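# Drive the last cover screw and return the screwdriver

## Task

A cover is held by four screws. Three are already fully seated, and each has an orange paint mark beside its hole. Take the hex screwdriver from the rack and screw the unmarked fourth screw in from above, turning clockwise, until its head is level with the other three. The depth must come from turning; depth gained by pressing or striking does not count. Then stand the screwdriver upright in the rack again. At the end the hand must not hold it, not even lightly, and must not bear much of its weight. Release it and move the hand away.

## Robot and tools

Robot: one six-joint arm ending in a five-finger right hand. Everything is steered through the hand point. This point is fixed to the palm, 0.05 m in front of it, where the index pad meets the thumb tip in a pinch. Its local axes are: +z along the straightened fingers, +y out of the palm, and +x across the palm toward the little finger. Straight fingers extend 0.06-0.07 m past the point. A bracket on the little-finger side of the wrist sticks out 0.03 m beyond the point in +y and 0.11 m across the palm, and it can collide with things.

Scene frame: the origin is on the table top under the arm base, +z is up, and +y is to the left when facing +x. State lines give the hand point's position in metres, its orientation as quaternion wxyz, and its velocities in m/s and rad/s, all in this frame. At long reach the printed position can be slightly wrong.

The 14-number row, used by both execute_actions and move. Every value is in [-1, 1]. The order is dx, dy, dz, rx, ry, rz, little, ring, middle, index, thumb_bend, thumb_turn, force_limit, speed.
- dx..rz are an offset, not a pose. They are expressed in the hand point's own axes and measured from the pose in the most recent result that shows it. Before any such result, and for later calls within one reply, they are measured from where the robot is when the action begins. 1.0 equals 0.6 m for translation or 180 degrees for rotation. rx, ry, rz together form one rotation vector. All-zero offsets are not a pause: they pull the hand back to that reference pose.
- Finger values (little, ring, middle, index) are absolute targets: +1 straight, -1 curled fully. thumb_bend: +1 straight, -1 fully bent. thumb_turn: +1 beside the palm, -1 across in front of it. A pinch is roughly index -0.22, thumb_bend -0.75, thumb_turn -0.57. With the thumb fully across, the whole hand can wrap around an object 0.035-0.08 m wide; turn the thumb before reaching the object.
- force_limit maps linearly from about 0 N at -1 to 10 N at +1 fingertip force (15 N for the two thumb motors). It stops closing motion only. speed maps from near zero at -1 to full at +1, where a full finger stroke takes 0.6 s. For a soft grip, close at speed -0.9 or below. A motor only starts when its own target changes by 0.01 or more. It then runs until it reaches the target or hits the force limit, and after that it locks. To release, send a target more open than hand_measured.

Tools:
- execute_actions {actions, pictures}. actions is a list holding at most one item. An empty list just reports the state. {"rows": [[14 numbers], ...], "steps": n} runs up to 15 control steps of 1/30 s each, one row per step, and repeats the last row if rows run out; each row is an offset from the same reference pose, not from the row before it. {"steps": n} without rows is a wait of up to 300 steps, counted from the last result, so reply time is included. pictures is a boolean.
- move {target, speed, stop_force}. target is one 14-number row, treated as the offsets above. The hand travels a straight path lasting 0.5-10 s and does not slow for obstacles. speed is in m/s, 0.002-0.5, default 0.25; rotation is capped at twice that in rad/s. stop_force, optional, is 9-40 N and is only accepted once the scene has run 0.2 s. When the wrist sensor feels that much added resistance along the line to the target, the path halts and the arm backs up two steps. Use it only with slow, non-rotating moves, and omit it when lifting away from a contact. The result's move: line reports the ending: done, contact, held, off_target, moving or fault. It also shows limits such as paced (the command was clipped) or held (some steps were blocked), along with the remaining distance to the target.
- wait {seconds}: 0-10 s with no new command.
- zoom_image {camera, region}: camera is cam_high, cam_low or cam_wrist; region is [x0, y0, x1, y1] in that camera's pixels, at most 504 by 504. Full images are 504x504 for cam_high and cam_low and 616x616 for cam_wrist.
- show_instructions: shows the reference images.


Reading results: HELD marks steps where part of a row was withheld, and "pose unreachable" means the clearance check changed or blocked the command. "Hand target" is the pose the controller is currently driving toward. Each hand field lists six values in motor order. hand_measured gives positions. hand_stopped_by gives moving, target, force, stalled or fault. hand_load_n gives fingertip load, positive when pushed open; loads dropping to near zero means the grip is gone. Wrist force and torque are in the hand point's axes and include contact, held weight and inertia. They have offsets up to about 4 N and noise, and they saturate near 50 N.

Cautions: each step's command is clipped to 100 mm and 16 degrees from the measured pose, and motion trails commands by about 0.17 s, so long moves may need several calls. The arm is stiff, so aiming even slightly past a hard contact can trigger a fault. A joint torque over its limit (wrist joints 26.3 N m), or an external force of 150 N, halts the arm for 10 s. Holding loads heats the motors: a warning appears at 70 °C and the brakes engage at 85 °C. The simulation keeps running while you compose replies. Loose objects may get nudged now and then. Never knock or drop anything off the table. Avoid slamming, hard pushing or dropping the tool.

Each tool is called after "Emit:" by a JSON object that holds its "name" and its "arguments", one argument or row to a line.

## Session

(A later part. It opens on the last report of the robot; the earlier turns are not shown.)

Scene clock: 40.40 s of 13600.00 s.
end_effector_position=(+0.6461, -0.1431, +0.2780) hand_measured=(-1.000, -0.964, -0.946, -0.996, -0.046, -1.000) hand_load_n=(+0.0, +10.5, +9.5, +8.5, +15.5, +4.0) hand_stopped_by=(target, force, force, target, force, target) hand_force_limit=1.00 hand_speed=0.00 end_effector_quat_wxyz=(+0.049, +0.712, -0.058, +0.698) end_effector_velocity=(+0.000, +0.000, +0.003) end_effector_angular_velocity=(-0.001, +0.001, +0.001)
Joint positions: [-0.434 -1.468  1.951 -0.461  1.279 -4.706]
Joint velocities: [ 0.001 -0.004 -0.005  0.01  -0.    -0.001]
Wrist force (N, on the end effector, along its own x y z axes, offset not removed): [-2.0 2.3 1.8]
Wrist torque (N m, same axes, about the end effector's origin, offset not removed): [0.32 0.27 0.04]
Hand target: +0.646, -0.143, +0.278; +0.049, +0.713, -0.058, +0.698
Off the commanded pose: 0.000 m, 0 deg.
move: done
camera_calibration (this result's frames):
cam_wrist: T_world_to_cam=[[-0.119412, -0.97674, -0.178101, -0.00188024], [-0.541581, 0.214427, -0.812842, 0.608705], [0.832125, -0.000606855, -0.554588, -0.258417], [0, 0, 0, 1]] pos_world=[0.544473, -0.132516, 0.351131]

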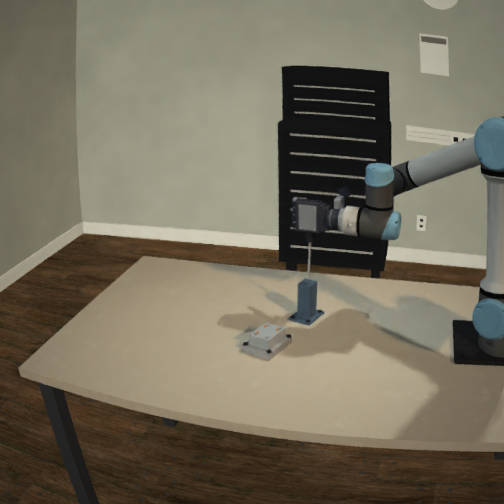

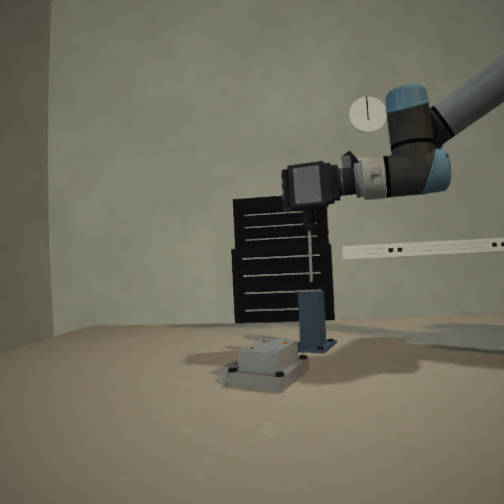

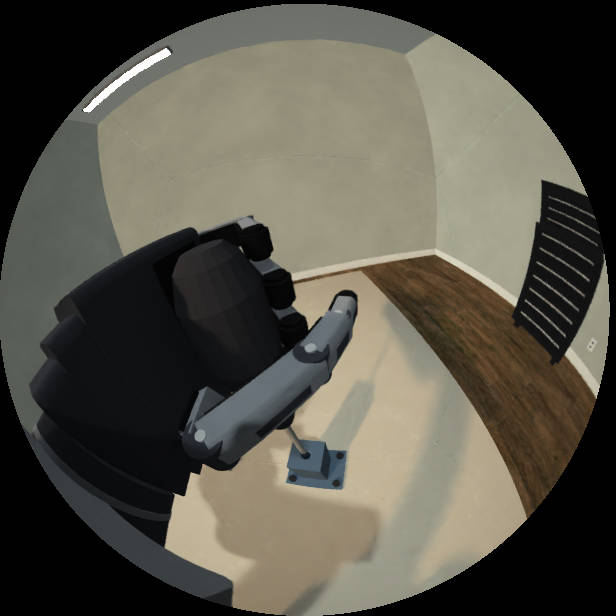

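Emit:
{"name": "move", "arguments": {
  "target": [0,-0.4176,0.008,0,0,0,-1,-1,-1,-1,-1,-1,1,0],
  "speed": 0.25
}}

Emit:
{"name": "move", "arguments": {
  "target": [-0.11,0,0.004,0,0,0,-1,-1,-1,-1,-1,-1,1,0],
  "speed": 0.15
}}

Emit:
{"name": "zoom_image", "arguments": {
  "camera": "cam_high",
  "region": [230,290,310,370]
}}

Emit:
{"name": "zoom_image", "arguments": {
  "camera": "cam_low",
  "region": [220,250,340,400]
}}

Emit:
{"name": "zoom_image", "arguments": {
  "camera": "cam_wrist",
  "region": [240,380,370,510]
}}

Scene clock: 43.83 s of 13600.00 s.
end_effector_position=(+0.6890, +0.1036, +0.2805) hand_measured=(-1.000, -0.964, -0.946, -0.996, -0.046, -1.000) hand_load_n=(+0.0, +10.5, +9.5, +8.5, +15.5, +4.0) hand_stopped_by=(target, force, force, target, force, target) hand_force_limit=1.00 hand_speed=0.00 end_effector_quat_wxyz=(+0.049, +0.712, -0.058, +0.698) end_effector_velocity=(+0.001, +0.003, -0.000) end_effector_angular_velocity=(-0.000, +0.001, -0.003)
Joint positions: [ 0.154 -1.282  1.713 -0.409  1.866 -4.693]
Joint velocities: [ 0.007  0.006 -0.008  0.003  0.01   0.   ]
Wrist force (N, on the end effector, along its own x y z axes, offset not removed): [-1.1 2.2 1.4]
Wrist torque (N m, same axes, about the end effector's origin, offset not removed): [0.35 0.10 0.09]
Hand target: +0.689, +0.104, +0.281; +0.049, +0.712, -0.058, +0.698
Off the commanded pose: 0.000 m, 0 deg.
move: done
camera_calibration (this result's frames):
cam_wrist: T_world_to_cam=[[-0.119032, -0.97669, -0.17863, 0.244457], [-0.541501, 0.214656, -0.812834, 0.581047], [0.832231, -0.0000251893, -0.554429, -0.29271], [0, 0, 0, 1]] pos_world=[0.587338, 0.114026, 0.353675]

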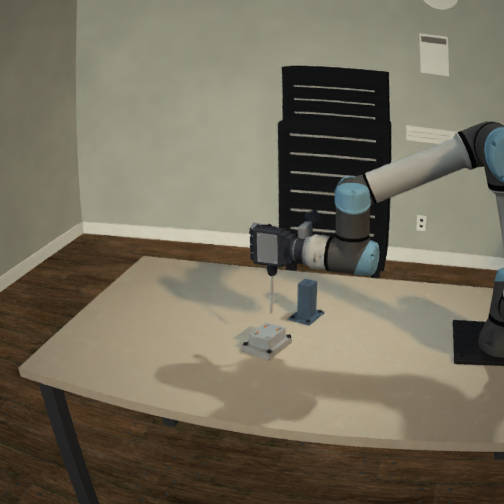

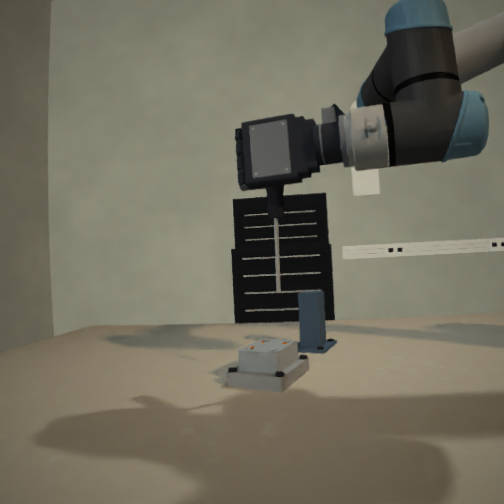

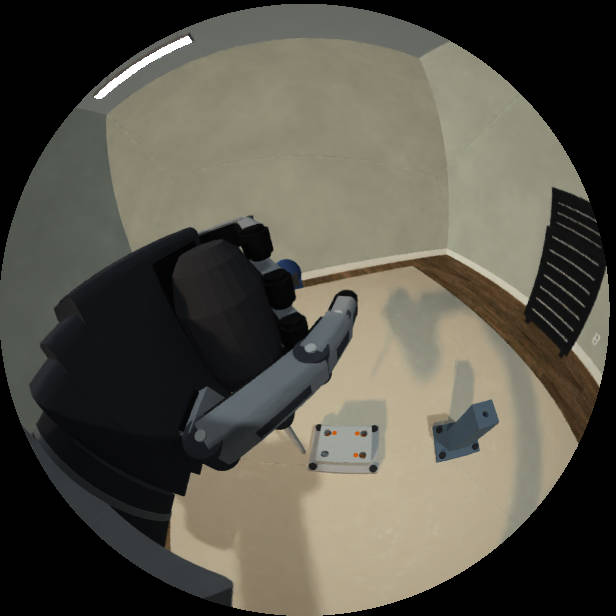

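Scene clock: 44.87 s of 13600.00 s.
end_effector_position=(+0.6900, +0.1041, +0.2149) hand_measured=(-1.000, -0.964, -0.946, -0.996, -0.046, -1.000) hand_load_n=(+0.0, +10.5, +9.5, +8.5, +15.5, +4.0) hand_stopped_by=(target, force, force, target, force, target) hand_force_limit=1.00 hand_speed=0.00 end_effector_quat_wxyz=(+0.049, +0.712, -0.058, +0.698) end_effector_velocity=(+0.000, -0.000, -0.003) end_effector_angular_velocity=(-0.001, -0.000, +0.001)
Joint positions: [ 0.155 -1.203  1.794 -0.569  1.867 -4.692]
Joint velocities: [-0.     0.005  0.003 -0.008 -0.001 -0.001]
Wrist force (N, on the end effector, along its own x y z axes, offset not removed): [-1.5 1.7 1.0]
Wrist torque (N m, same axes, about the end effector's origin, offset not removed): [0.31 0.14 0.01]
Hand target: +0.690, +0.104, +0.214; +0.049, +0.712, -0.058, +0.698
Off the commanded pose: 0.000 m, 0 deg.
move: done
camera_calibration (this result's frames):
cam_wrist: T_world_to_cam=[[-0.11914, -0.97667, -0.178666, 0.233461], [-0.541577, 0.214746, -0.81276, 0.528126], [0.832166, -0.0000704875, -0.554527, -0.329861], [0, 0, 0, 1]] pos_world=[0.588334, 0.114579, 0.288034]

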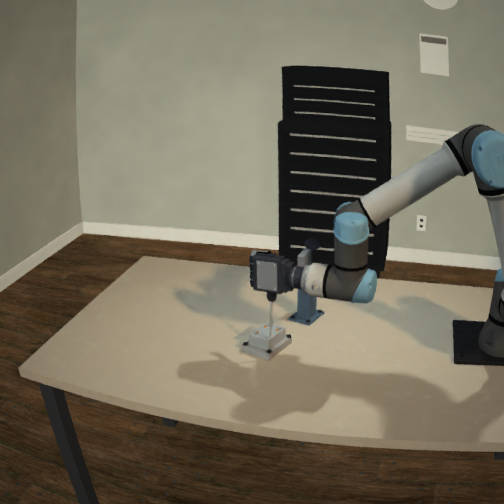

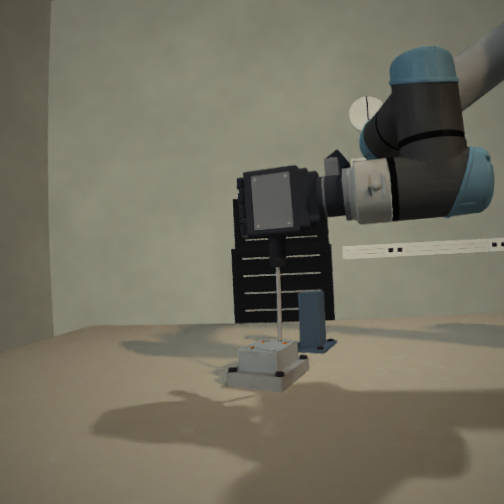

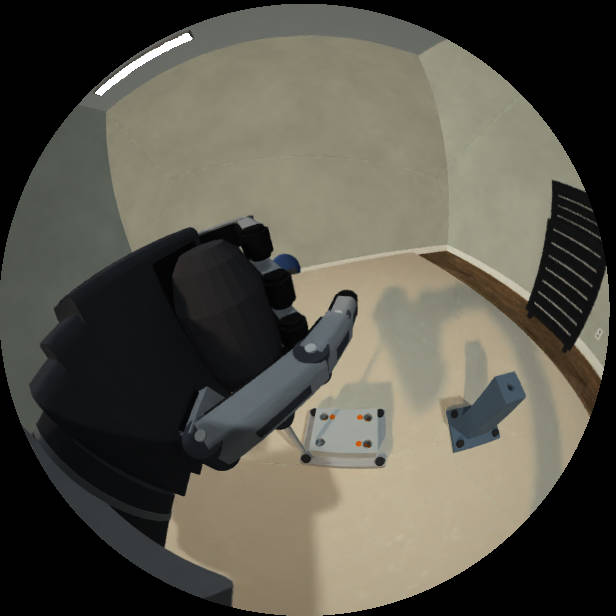

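Region (230, 290, 310, 370) of cam_high's 504x504 image, scaled by 6.300, with more detail than that image has.

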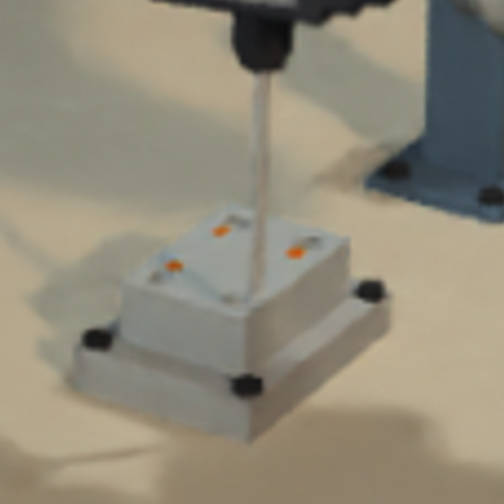

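Region (220, 250, 340, 400) of cam_low's 504x504 image, scaled by 3.360, with more detail than that image has; it fills the left 403 columns of this view, and the rest is white.

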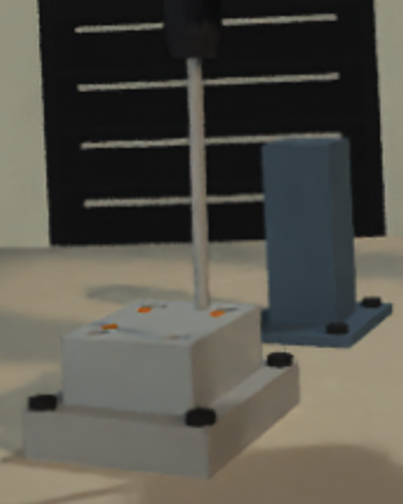

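Region (240, 380, 370, 510) of cam_wrist's 616x616 image, scaled by 3.877, with more detail than that image has.

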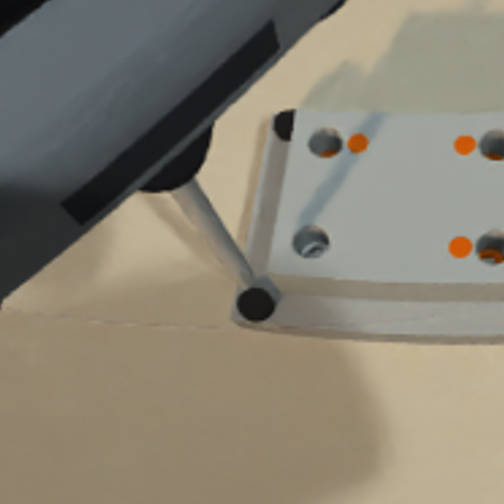

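Emit:
{"name": "move", "arguments": {
  "target": [0,0.017,0.021,0,0,0,-1,-1,-1,-1,-1,-1,1,0],
  "speed": 0.05
}}

Emit:
{"name": "zoom_image", "arguments": {
  "camera": "cam_high",
  "region": [240,300,300,360]
}}

Emit:
{"name": "zoom_image", "arguments": {
  "camera": "cam_low",
  "region": [220,250,340,400]
}}

Emit:
{"name": "zoom_image", "arguments": {
  "camera": "cam_wrist",
  "region": [270,410,350,490]
}}

Scene clock: 49.37 s of 13600.00 s.
end_effector_position=(+0.7006, +0.0924, +0.2145) hand_measured=(-1.000, -0.964, -0.946, -0.996, -0.046, -1.000) hand_load_n=(+0.0, +10.5, +9.5, +8.5, +15.5, +4.0) hand_stopped_by=(target, force, force, target, force, target) hand_force_limit=1.00 hand_speed=0.00 end_effector_quat_wxyz=(+0.049, +0.712, -0.058, +0.698) end_effector_velocity=(+0.002, -0.003, +0.001) end_effector_angular_velocity=(+0.000, -0.001, -0.002)
Joint positions: [ 0.128 -1.191  1.778 -0.565  1.84  -4.693]
Joint velocities: [-0.006  0.002 -0.004  0.001 -0.004 -0.   ]
Wrist force (N, on the end effector, along its own x y z axes, offset not removed): [-0.1 1.5 2.0]
Wrist torque (N m, same axes, about the end effector's origin, offset not removed): [0.27 -0.19 0.13]
Hand target: +0.701, +0.092, +0.214; +0.049, +0.712, -0.058, +0.698
Off the commanded pose: 0.000 m, 0 deg.
After step 90, 0.67 s passed at rest.
move: done
camera_calibration (this result's frames):
cam_wrist: T_world_to_cam=[[-0.119153, -0.976673, -0.178638, 0.223208], [-0.541563, 0.21473, -0.812773, 0.536074], [0.832173, -0.000100149, -0.554516, -0.338927], [0, 0, 0, 1]] pos_world=[0.59896, 0.102856, 0.287639]

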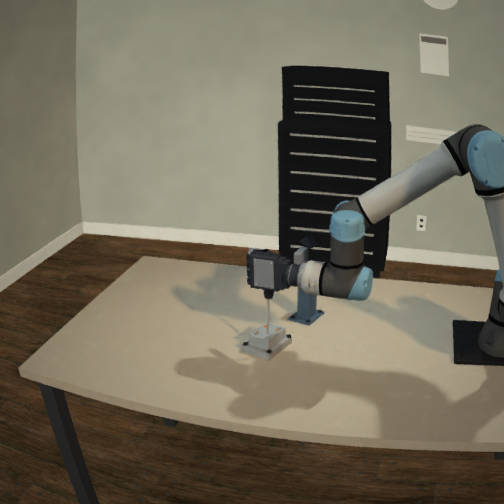

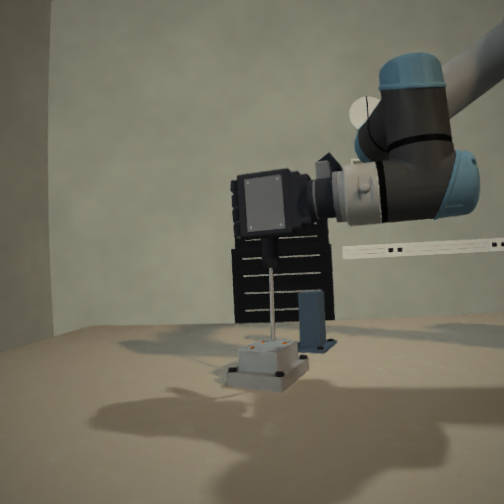

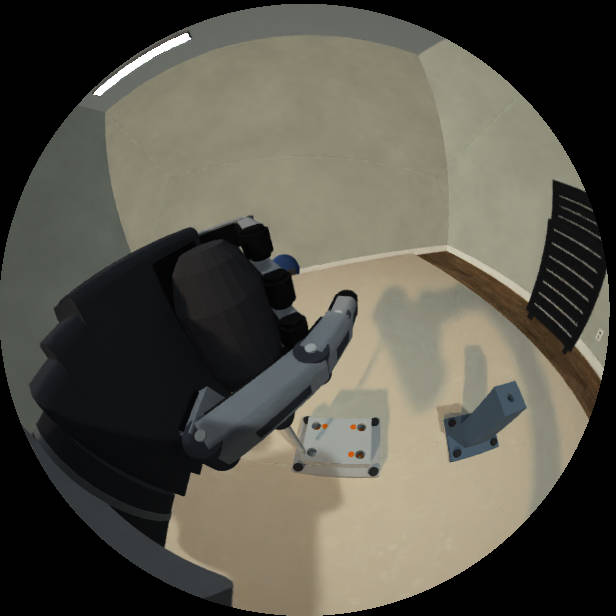

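Region (240, 300, 300, 360) of cam_high's 504x504 image, scaled by 8.400, with more detail than that image has.

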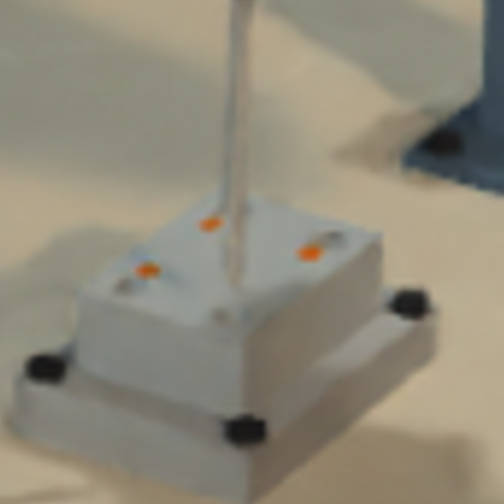

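Region (220, 250, 340, 400) of cam_low's 504x504 image, scaled by 3.360, with more detail than that image has; it fills the left 403 columns of this view, and the rest is white.

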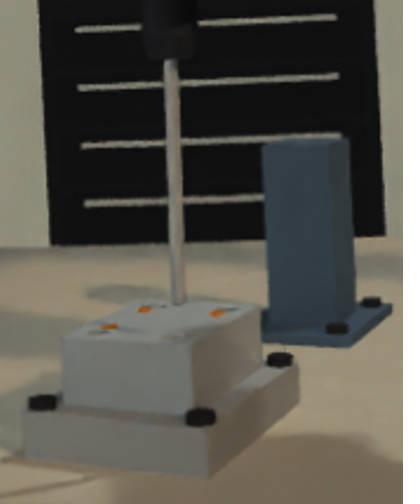

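Region (270, 410, 350, 490) of cam_wrist's 616x616 image, scaled by 6.300, with more detail than that image has.

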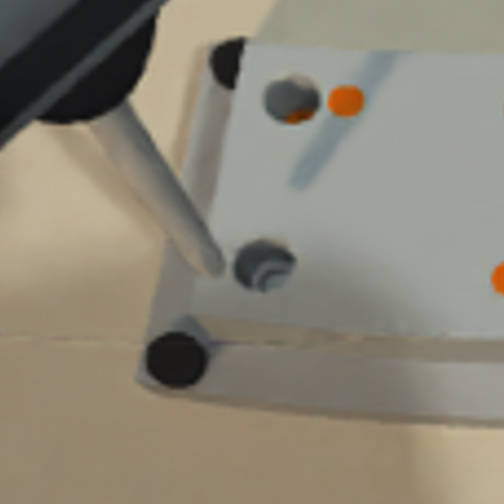

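Emit:
{"name": "move", "arguments": {
  "target": [-0.015,0,0.002,0,0,0,-1,-1,-1,-1,-1,-1,1,0],
  "speed": 0.03,
  "stop_force": 9
}}

Emit:
{"name": "zoom_image", "arguments": {
  "camera": "cam_high",
  "region": [240,300,300,360]
}}

Emit:
{"name": "zoom_image", "arguments": {
  "camera": "cam_low",
  "region": [240,320,310,380]
}}

Emit:
{"name": "zoom_image", "arguments": {
  "camera": "cam_wrist",
  "region": [270,410,350,490]
}}

Scene clock: 51.23 s of 13600.00 s.
end_effector_position=(+0.7016, +0.0923, +0.2058) hand_measured=(-1.000, -0.964, -0.946, -0.996, -0.046, -1.000) hand_load_n=(+0.0, +10.5, +9.5, +8.5, +15.5, +4.0) hand_stopped_by=(target, force, force, target, force, target) hand_force_limit=1.00 hand_speed=0.00 end_effector_quat_wxyz=(+0.049, +0.712, -0.058, +0.698) end_effector_velocity=(-0.000, +0.001, -0.003) end_effector_angular_velocity=(-0.000, +0.002, +0.001)
Joint positions: [ 0.127 -1.178  1.785 -0.585  1.84  -4.693]
Joint velocities: [ 0.001  0.005  0.003 -0.006 -0.001 -0.   ]
Wrist force (N, on the end effector, along its own x y z axes, offset not removed): [-0.5 1.3 1.5]
Wrist torque (N m, same axes, about the end effector's origin, offset not removed): [0.10 -0.03 0.06]
Hand target: +0.702, +0.092, +0.205; +0.049, +0.712, -0.058, +0.698
Off the commanded pose: 0.000 m, 0 deg.
move: done
camera_calibration (this result's frames):
cam_wrist: T_world_to_cam=[[-0.119248, -0.976663, -0.178632, 0.221715], [-0.541557, 0.214778, -0.812765, 0.529585], [0.832164, -0.000180644, -0.55453, -0.344528], [0, 0, 0, 1]] pos_world=[0.599943, 0.102736, 0.278983]

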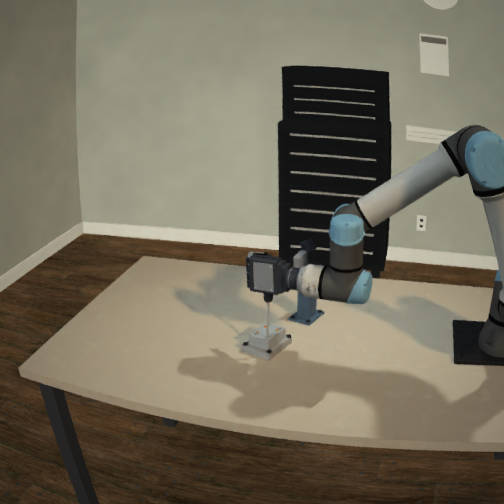

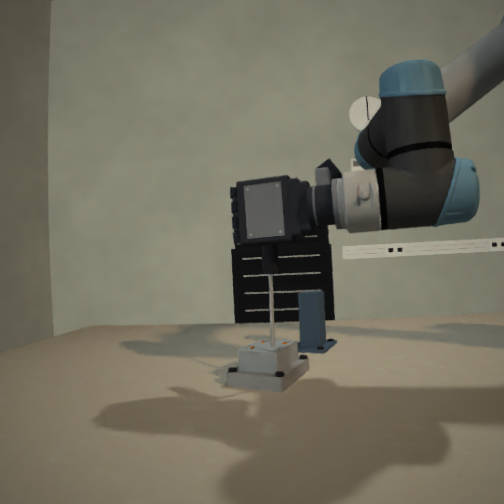

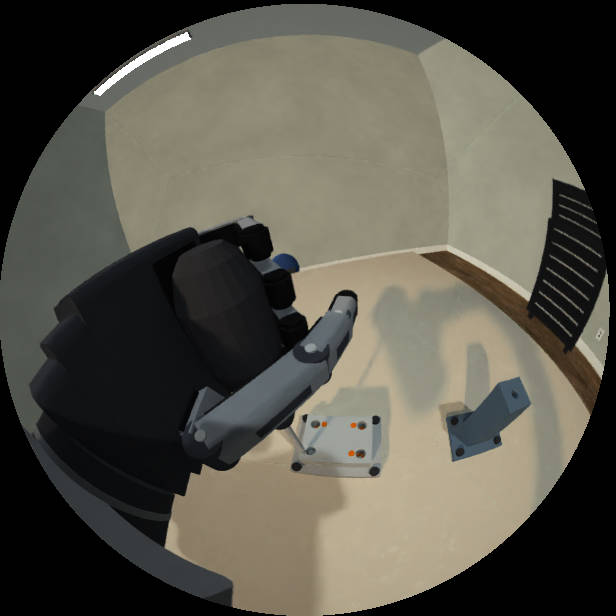

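Region (240, 300, 300, 360) of cam_high's 504x504 image, scaled by 8.400, with more detail than that image has.

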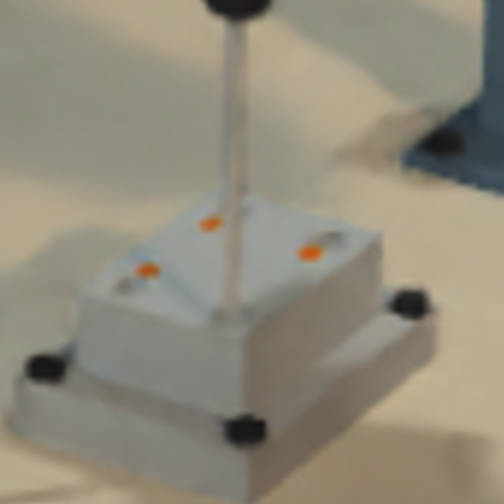

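Region (240, 320, 310, 380) of cam_low's 504x504 image, scaled by 7.200, with more detail than that image has; it fills the top 432 rows of this view, and the rest is white.

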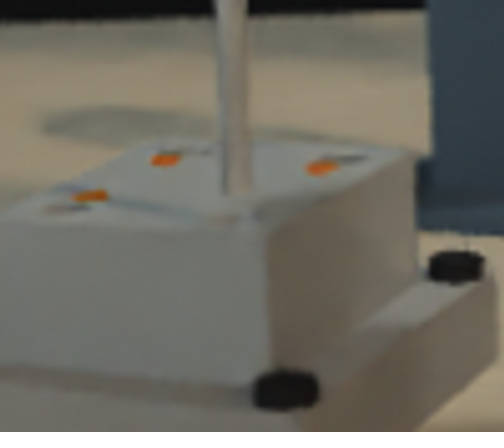

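Region (270, 410, 350, 490) of cam_wrist's 616x616 image, scaled by 6.300, with more detail than that image has.

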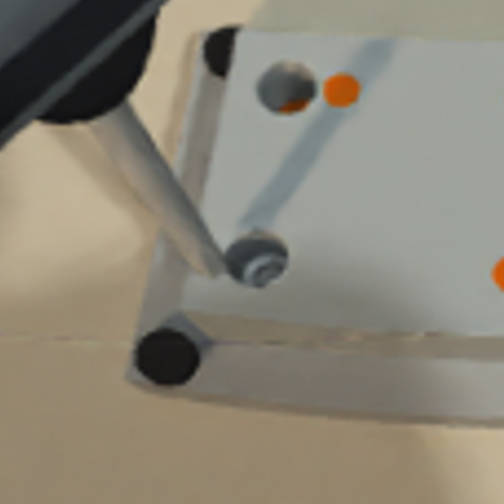

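Emit:
{"name": "execute_actions", "arguments": {
  "actions": []
}}

Emit:
{"name": "move", "arguments": {
  "target": [0,0.006,0.002,0,0,0,-1,-1,-1,-1,-1,-1,1,0],
  "speed": 0.02
}}

Emit:
{"name": "zoom_image", "arguments": {
  "camera": "cam_wrist",
  "region": [270,410,350,490]
}}

Emit:
{"name": "zoom_image", "arguments": {
  "camera": "cam_low",
  "region": [240,320,310,380]
}}

Scene clock: 55.53 s of 13600.00 s.
end_effector_position=(+0.7016, +0.0923, +0.2054) hand_measured=(-1.000, -0.964, -0.946, -0.996, -0.046, -1.000) hand_load_n=(+0.0, +10.5, +9.5, +8.5, +15.5, +4.0) hand_stopped_by=(target, force, force, target, force, target) hand_force_limit=1.00 hand_speed=0.00 end_effector_quat_wxyz=(+0.049, +0.712, -0.058, +0.698) end_effector_velocity=(-0.000, -0.000, -0.000) end_effector_angular_velocity=(-0.000, +0.000, -0.001)
Joint positions: [ 0.128 -1.177  1.785 -0.586  1.84  -4.693]
Joint velocities: [-0.     0.     0.    -0.     0.001 -0.   ]
Wrist force (N, on the end effector, along its own x y z axes, offset not removed): [-0.5 2.4 1.1]
Wrist torque (N m, same axes, about the end effector's origin, offset not removed): [0.39 0.00 0.08]
Hand target: +0.702, +0.092, +0.205; +0.049, +0.712, -0.058, +0.698
Off the commanded pose: 0.000 m, 0 deg.
Steps of this call (steps 1 to 90: nothing new was sent; then 1.30 s passed at rest). Readings (end_effector_position | what the end effector reports):
1: (+0.7016, +0.0923, +0.2057) | hand_measured=(-1.000, -0.964, -0.946, -0.996, -0.046, -1.000) hand_load_n=(+0.0, +10.5, +9.5, +8.5, +15.5, +4.0) hand_stopped_by=(target, force, force, target, force, target) hand_force_limit=1.00 hand_speed=0.00
2: (+0.7016, +0.0923, +0.2057) | hand_measured=(-1.000, -0.964, -0.946, -0.996, -0.046, -1.000) hand_load_n=(+0.0, +10.5, +9.5, +8.5, +15.5, +4.0) hand_stopped_by=(target, force, force, target, force, target) hand_force_limit=1.00 hand_speed=0.00
4: (+0.7016, +0.0923, +0.2056) | hand_measured=(-1.000, -0.964, -0.946, -0.996, -0.046, -1.000) hand_load_n=(+0.0, +10.5, +9.5, +8.5, +15.5, +4.0) hand_stopped_by=(target, force, force, target, force, target) hand_force_limit=1.00 hand_speed=0.00
8: (+0.7016, +0.0923, +0.2055) | hand_measured=(-1.000, -0.964, -0.946, -0.996, -0.046, -1.000) hand_load_n=(+0.0, +10.5, +9.5, +8.5, +15.5, +4.0) hand_stopped_by=(target, force, force, target, force, target) hand_force_limit=1.00 hand_speed=0.00
90: the state above
camera_calibration (this result's frames):
cam_wrist: T_world_to_cam=[[-0.119154, -0.976674, -0.178635, 0.221661], [-0.541569, 0.214728, -0.81277, 0.529296], [0.832169, -0.000101645, -0.554522, -0.344762], [0, 0, 0, 1]] pos_world=[0.599963, 0.102801, 0.278614]

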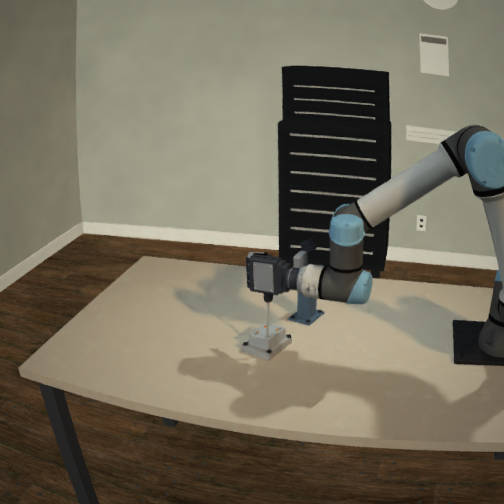

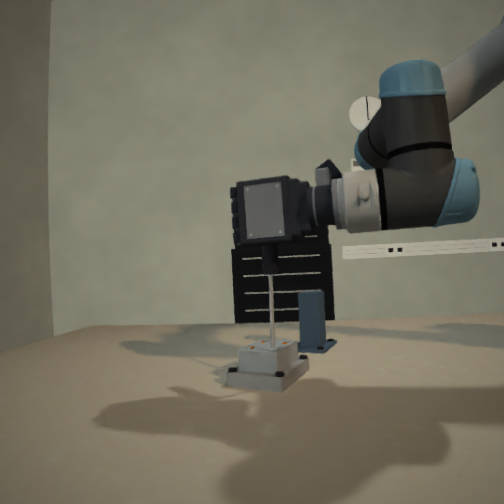

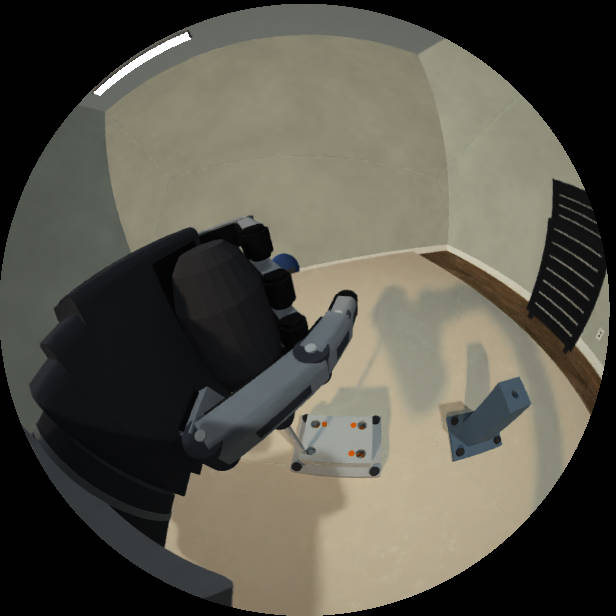

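Scene clock: 56.23 s of 13600.00 s.
end_effector_position=(+0.7022, +0.0889, +0.2054) hand_measured=(-1.000, -0.964, -0.946, -0.996, -0.046, -1.000) hand_load_n=(+0.0, +10.5, +9.5, +8.5, +15.5, +4.0) hand_stopped_by=(target, force, force, target, force, target) hand_force_limit=1.00 hand_speed=0.00 end_effector_quat_wxyz=(+0.049, +0.712, -0.058, +0.698) end_effector_velocity=(+0.000, -0.001, -0.000) end_effector_angular_velocity=(-0.000, +0.001, +0.001)
Joint positions: [ 0.12  -1.179  1.788 -0.587  1.832 -4.693]
Joint velocities: [-0.003 -0.001  0.002 -0.    -0.004 -0.   ]
Wrist force (N, on the end effector, along its own x y z axes, offset not removed): [-0.7 1.9 0.6]
Wrist torque (N m, same axes, about the end effector's origin, offset not removed): [0.30 0.10 0.09]
Hand target: +0.702, +0.089, +0.205; +0.049, +0.712, -0.058, +0.698
Off the commanded pose: 0.000 m, 0 deg.
move: done
camera_calibration (this result's frames):
cam_wrist: T_world_to_cam=[[-0.119154, -0.976675, -0.178629, 0.21832], [-0.541575, 0.214723, -0.812767, 0.530315], [0.832165, -0.000103037, -0.554528, -0.345288], [0, 0, 0, 1]] pos_world=[0.600556, 0.0993208, 0.278549]

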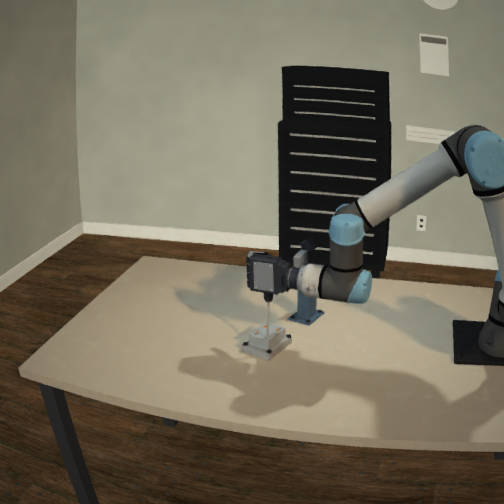

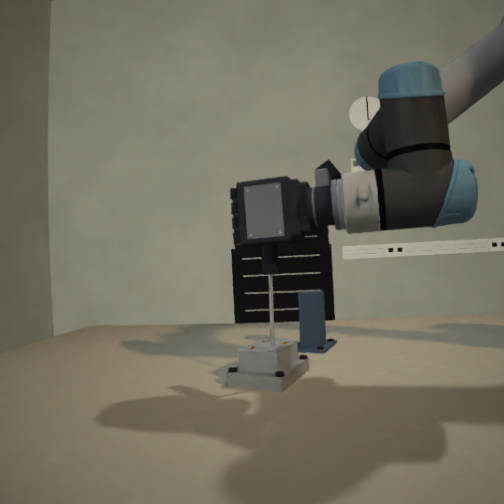

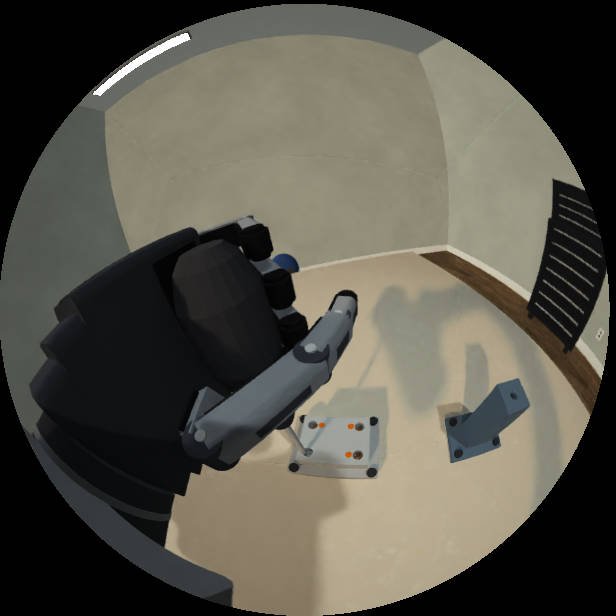

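Region (270, 410, 350, 490) of cam_wrist's 616x616 image, scaled by 6.300, with more detail than that image has.

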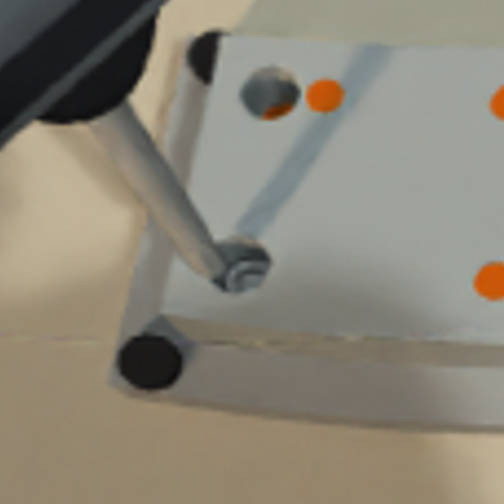

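Region (240, 320, 310, 380) of cam_low's 504x504 image, scaled by 7.200, with more detail than that image has; it fills the top 432 rows of this view, and the rest is white.

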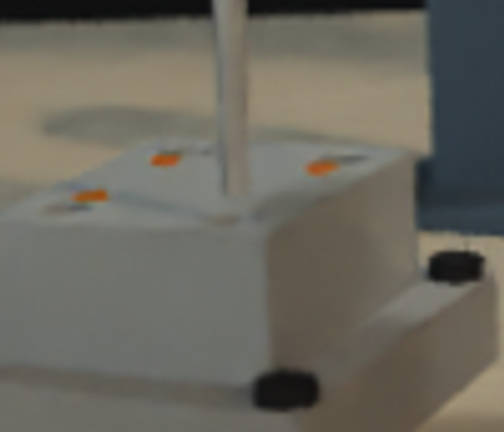

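Emit:
{"name": "move", "arguments": {
  "target": [-0.004,0.003,0.003,0,0,0,-1,-1,-1,-1,-1,-1,1,0],
  "speed": 0.015
}}

Emit:
{"name": "zoom_image", "arguments": {
  "camera": "cam_wrist",
  "region": [270,410,350,490]
}}

Emit:
{"name": "zoom_image", "arguments": {
  "camera": "cam_low",
  "region": [240,320,310,380]
}}

Scene clock: 58.10 s of 13600.00 s.
end_effector_position=(+0.7035, +0.0869, +0.2031) hand_measured=(-1.000, -0.964, -0.946, -0.996, -0.046, -1.000) hand_load_n=(+0.0, +10.5, +9.5, +8.5, +15.5, +4.0) hand_stopped_by=(target, force, force, target, force, target) hand_force_limit=1.00 hand_speed=0.00 end_effector_quat_wxyz=(+0.049, +0.712, -0.058, +0.698) end_effector_velocity=(+0.001, -0.000, -0.001) end_effector_angular_velocity=(+0.000, -0.000, +0.002)
Joint positions: [ 0.116 -1.174  1.788 -0.592  1.828 -4.693]
Joint velocities: [-0.001  0.003  0.    -0.003 -0.004 -0.   ]
Wrist force (N, on the end effector, along its own x y z axes, offset not removed): [0.3 2.9 0.8]
Wrist torque (N m, same axes, about the end effector's origin, offset not removed): [0.46 -0.04 0.13]
Hand target: +0.704, +0.087, +0.203; +0.049, +0.712, -0.058, +0.698
Off the commanded pose: 0.000 m, 0 deg.
move: done
camera_calibration (this result's frames):
cam_wrist: T_world_to_cam=[[-0.119161, -0.976674, -0.178627, 0.216219], [-0.541575, 0.214726, -0.812766, 0.529597], [0.832164, -0.000110406, -0.55453, -0.347687], [0, 0, 0, 1]] pos_world=[0.601914, 0.0974195, 0.276259]

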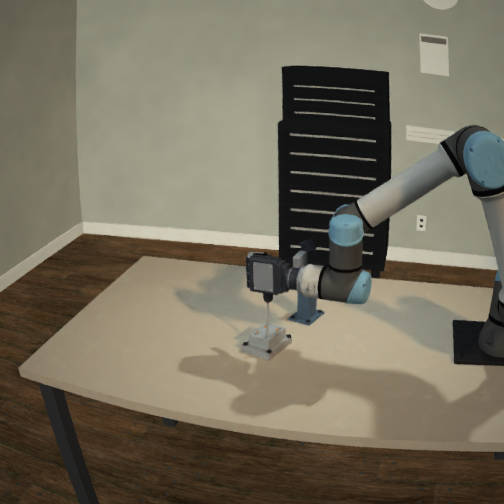

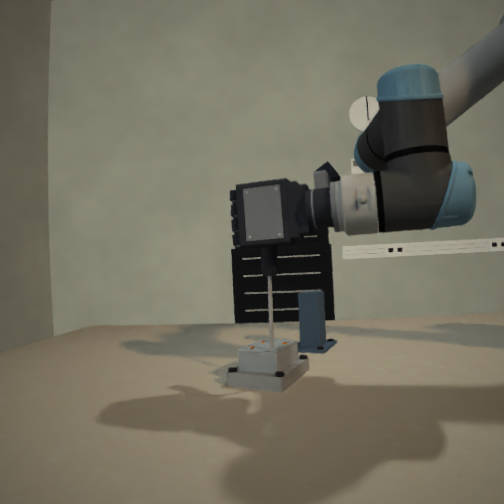

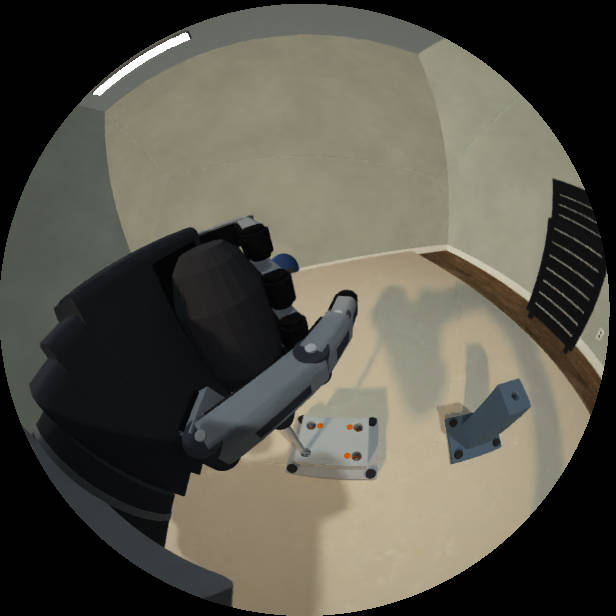

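Region (270, 410, 350, 490) of cam_wrist's 616x616 image, scaled by 6.300, with more detail than that image has.

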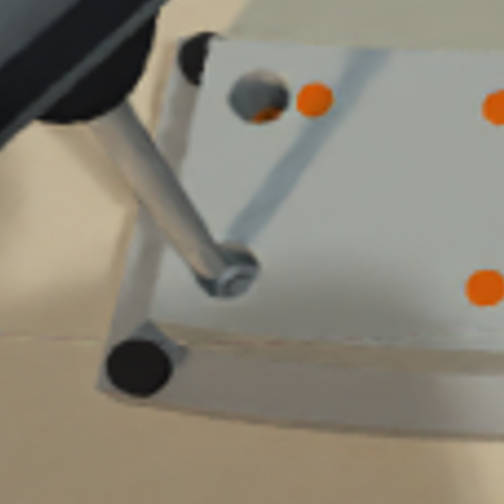

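Region (240, 320, 310, 380) of cam_low's 504x504 image, scaled by 7.200, with more detail than that image has; it fills the top 432 rows of this view, and the rest is white.

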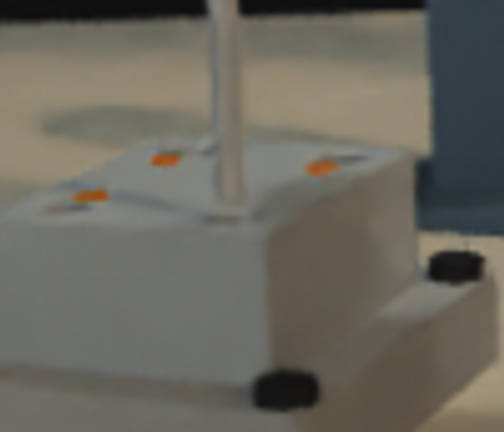

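Emit:
{"name": "move", "arguments": {
  "target": [-0.04,0,0.002,0,0,0,-1,-1,-1,-1,-1,-1,1,0],
  "speed": 0.005,
  "stop_force": 9
}}

Emit:
{"name": "zoom_image", "arguments": {
  "camera": "cam_wrist",
  "region": [270,410,350,490]
}}

Scene clock: 64.80 s of 13600.00 s.
end_effector_position=(+0.7042, +0.0871, +0.1835) hand_measured=(-1.000, -0.964, -0.946, -0.996, -0.046, -1.000) hand_load_n=(+0.0, +11.0, +9.5, +8.5, +15.5, +3.5) hand_stopped_by=(target, force, force, target, force, target) hand_force_limit=1.00 hand_speed=0.00 end_effector_quat_wxyz=(+0.049, +0.712, -0.058, +0.698) end_effector_velocity=(-0.001, +0.000, -0.000) end_effector_angular_velocity=(-0.001, +0.006, +0.001)
Joint positions: [ 0.116 -1.145  1.805 -0.639  1.828 -4.693]
Joint velocities: [ 0.    -0.002 -0.     0.008 -0.    -0.   ]
Wrist force (N, on the end effector, along its own x y z axes, offset not removed): [16.1 3.2 0.8]
Wrist torque (N m, same axes, about the end effector's origin, offset not removed): [0.49 -0.72 0.45]
Hand target: +0.704, +0.087, +0.184; +0.049, +0.712, -0.058, +0.698
Off the commanded pose: 0.004 m, 0 deg.
move: contact
camera_calibration (this result's frames):
cam_wrist: T_world_to_cam=[[-0.119128, -0.976669, -0.17868, 0.212883], [-0.541338, 0.214751, -0.812918, 0.513847], [0.832323, -0.000115558, -0.554291, -0.359215], [0, 0, 0, 1]] pos_world=[0.602508, 0.0975258, 0.256644]

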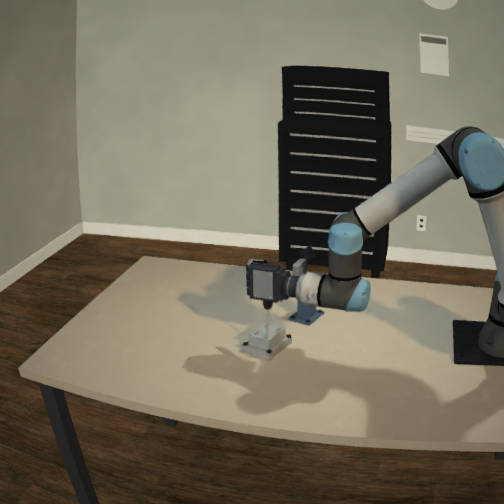

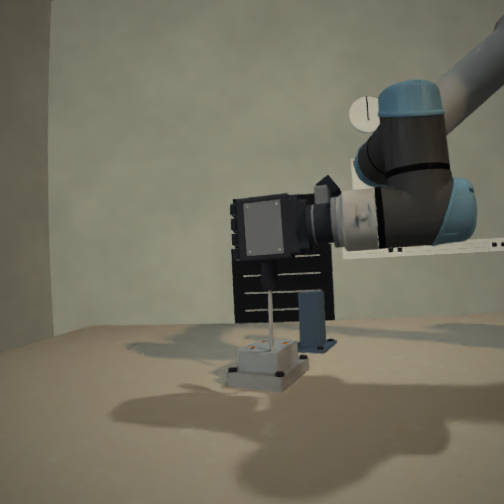

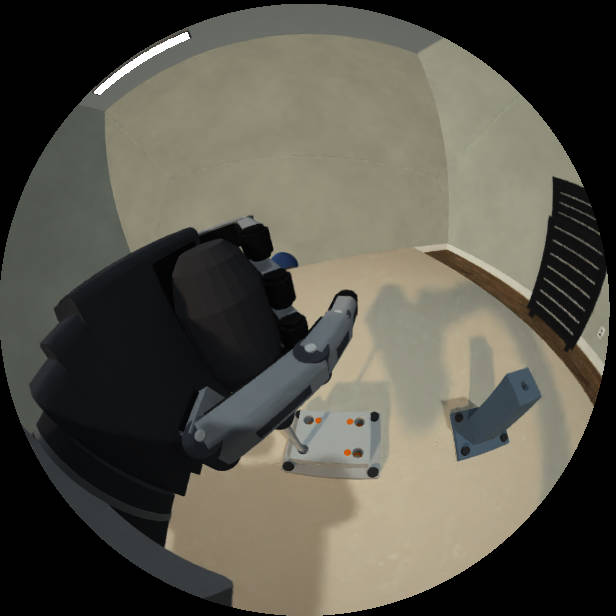

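Region (270, 410, 350, 490) of cam_wrist's 616x616 image, scaled by 6.300, with more detail than that image has.

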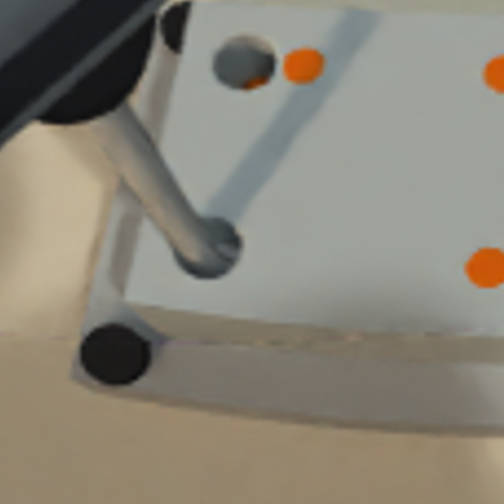

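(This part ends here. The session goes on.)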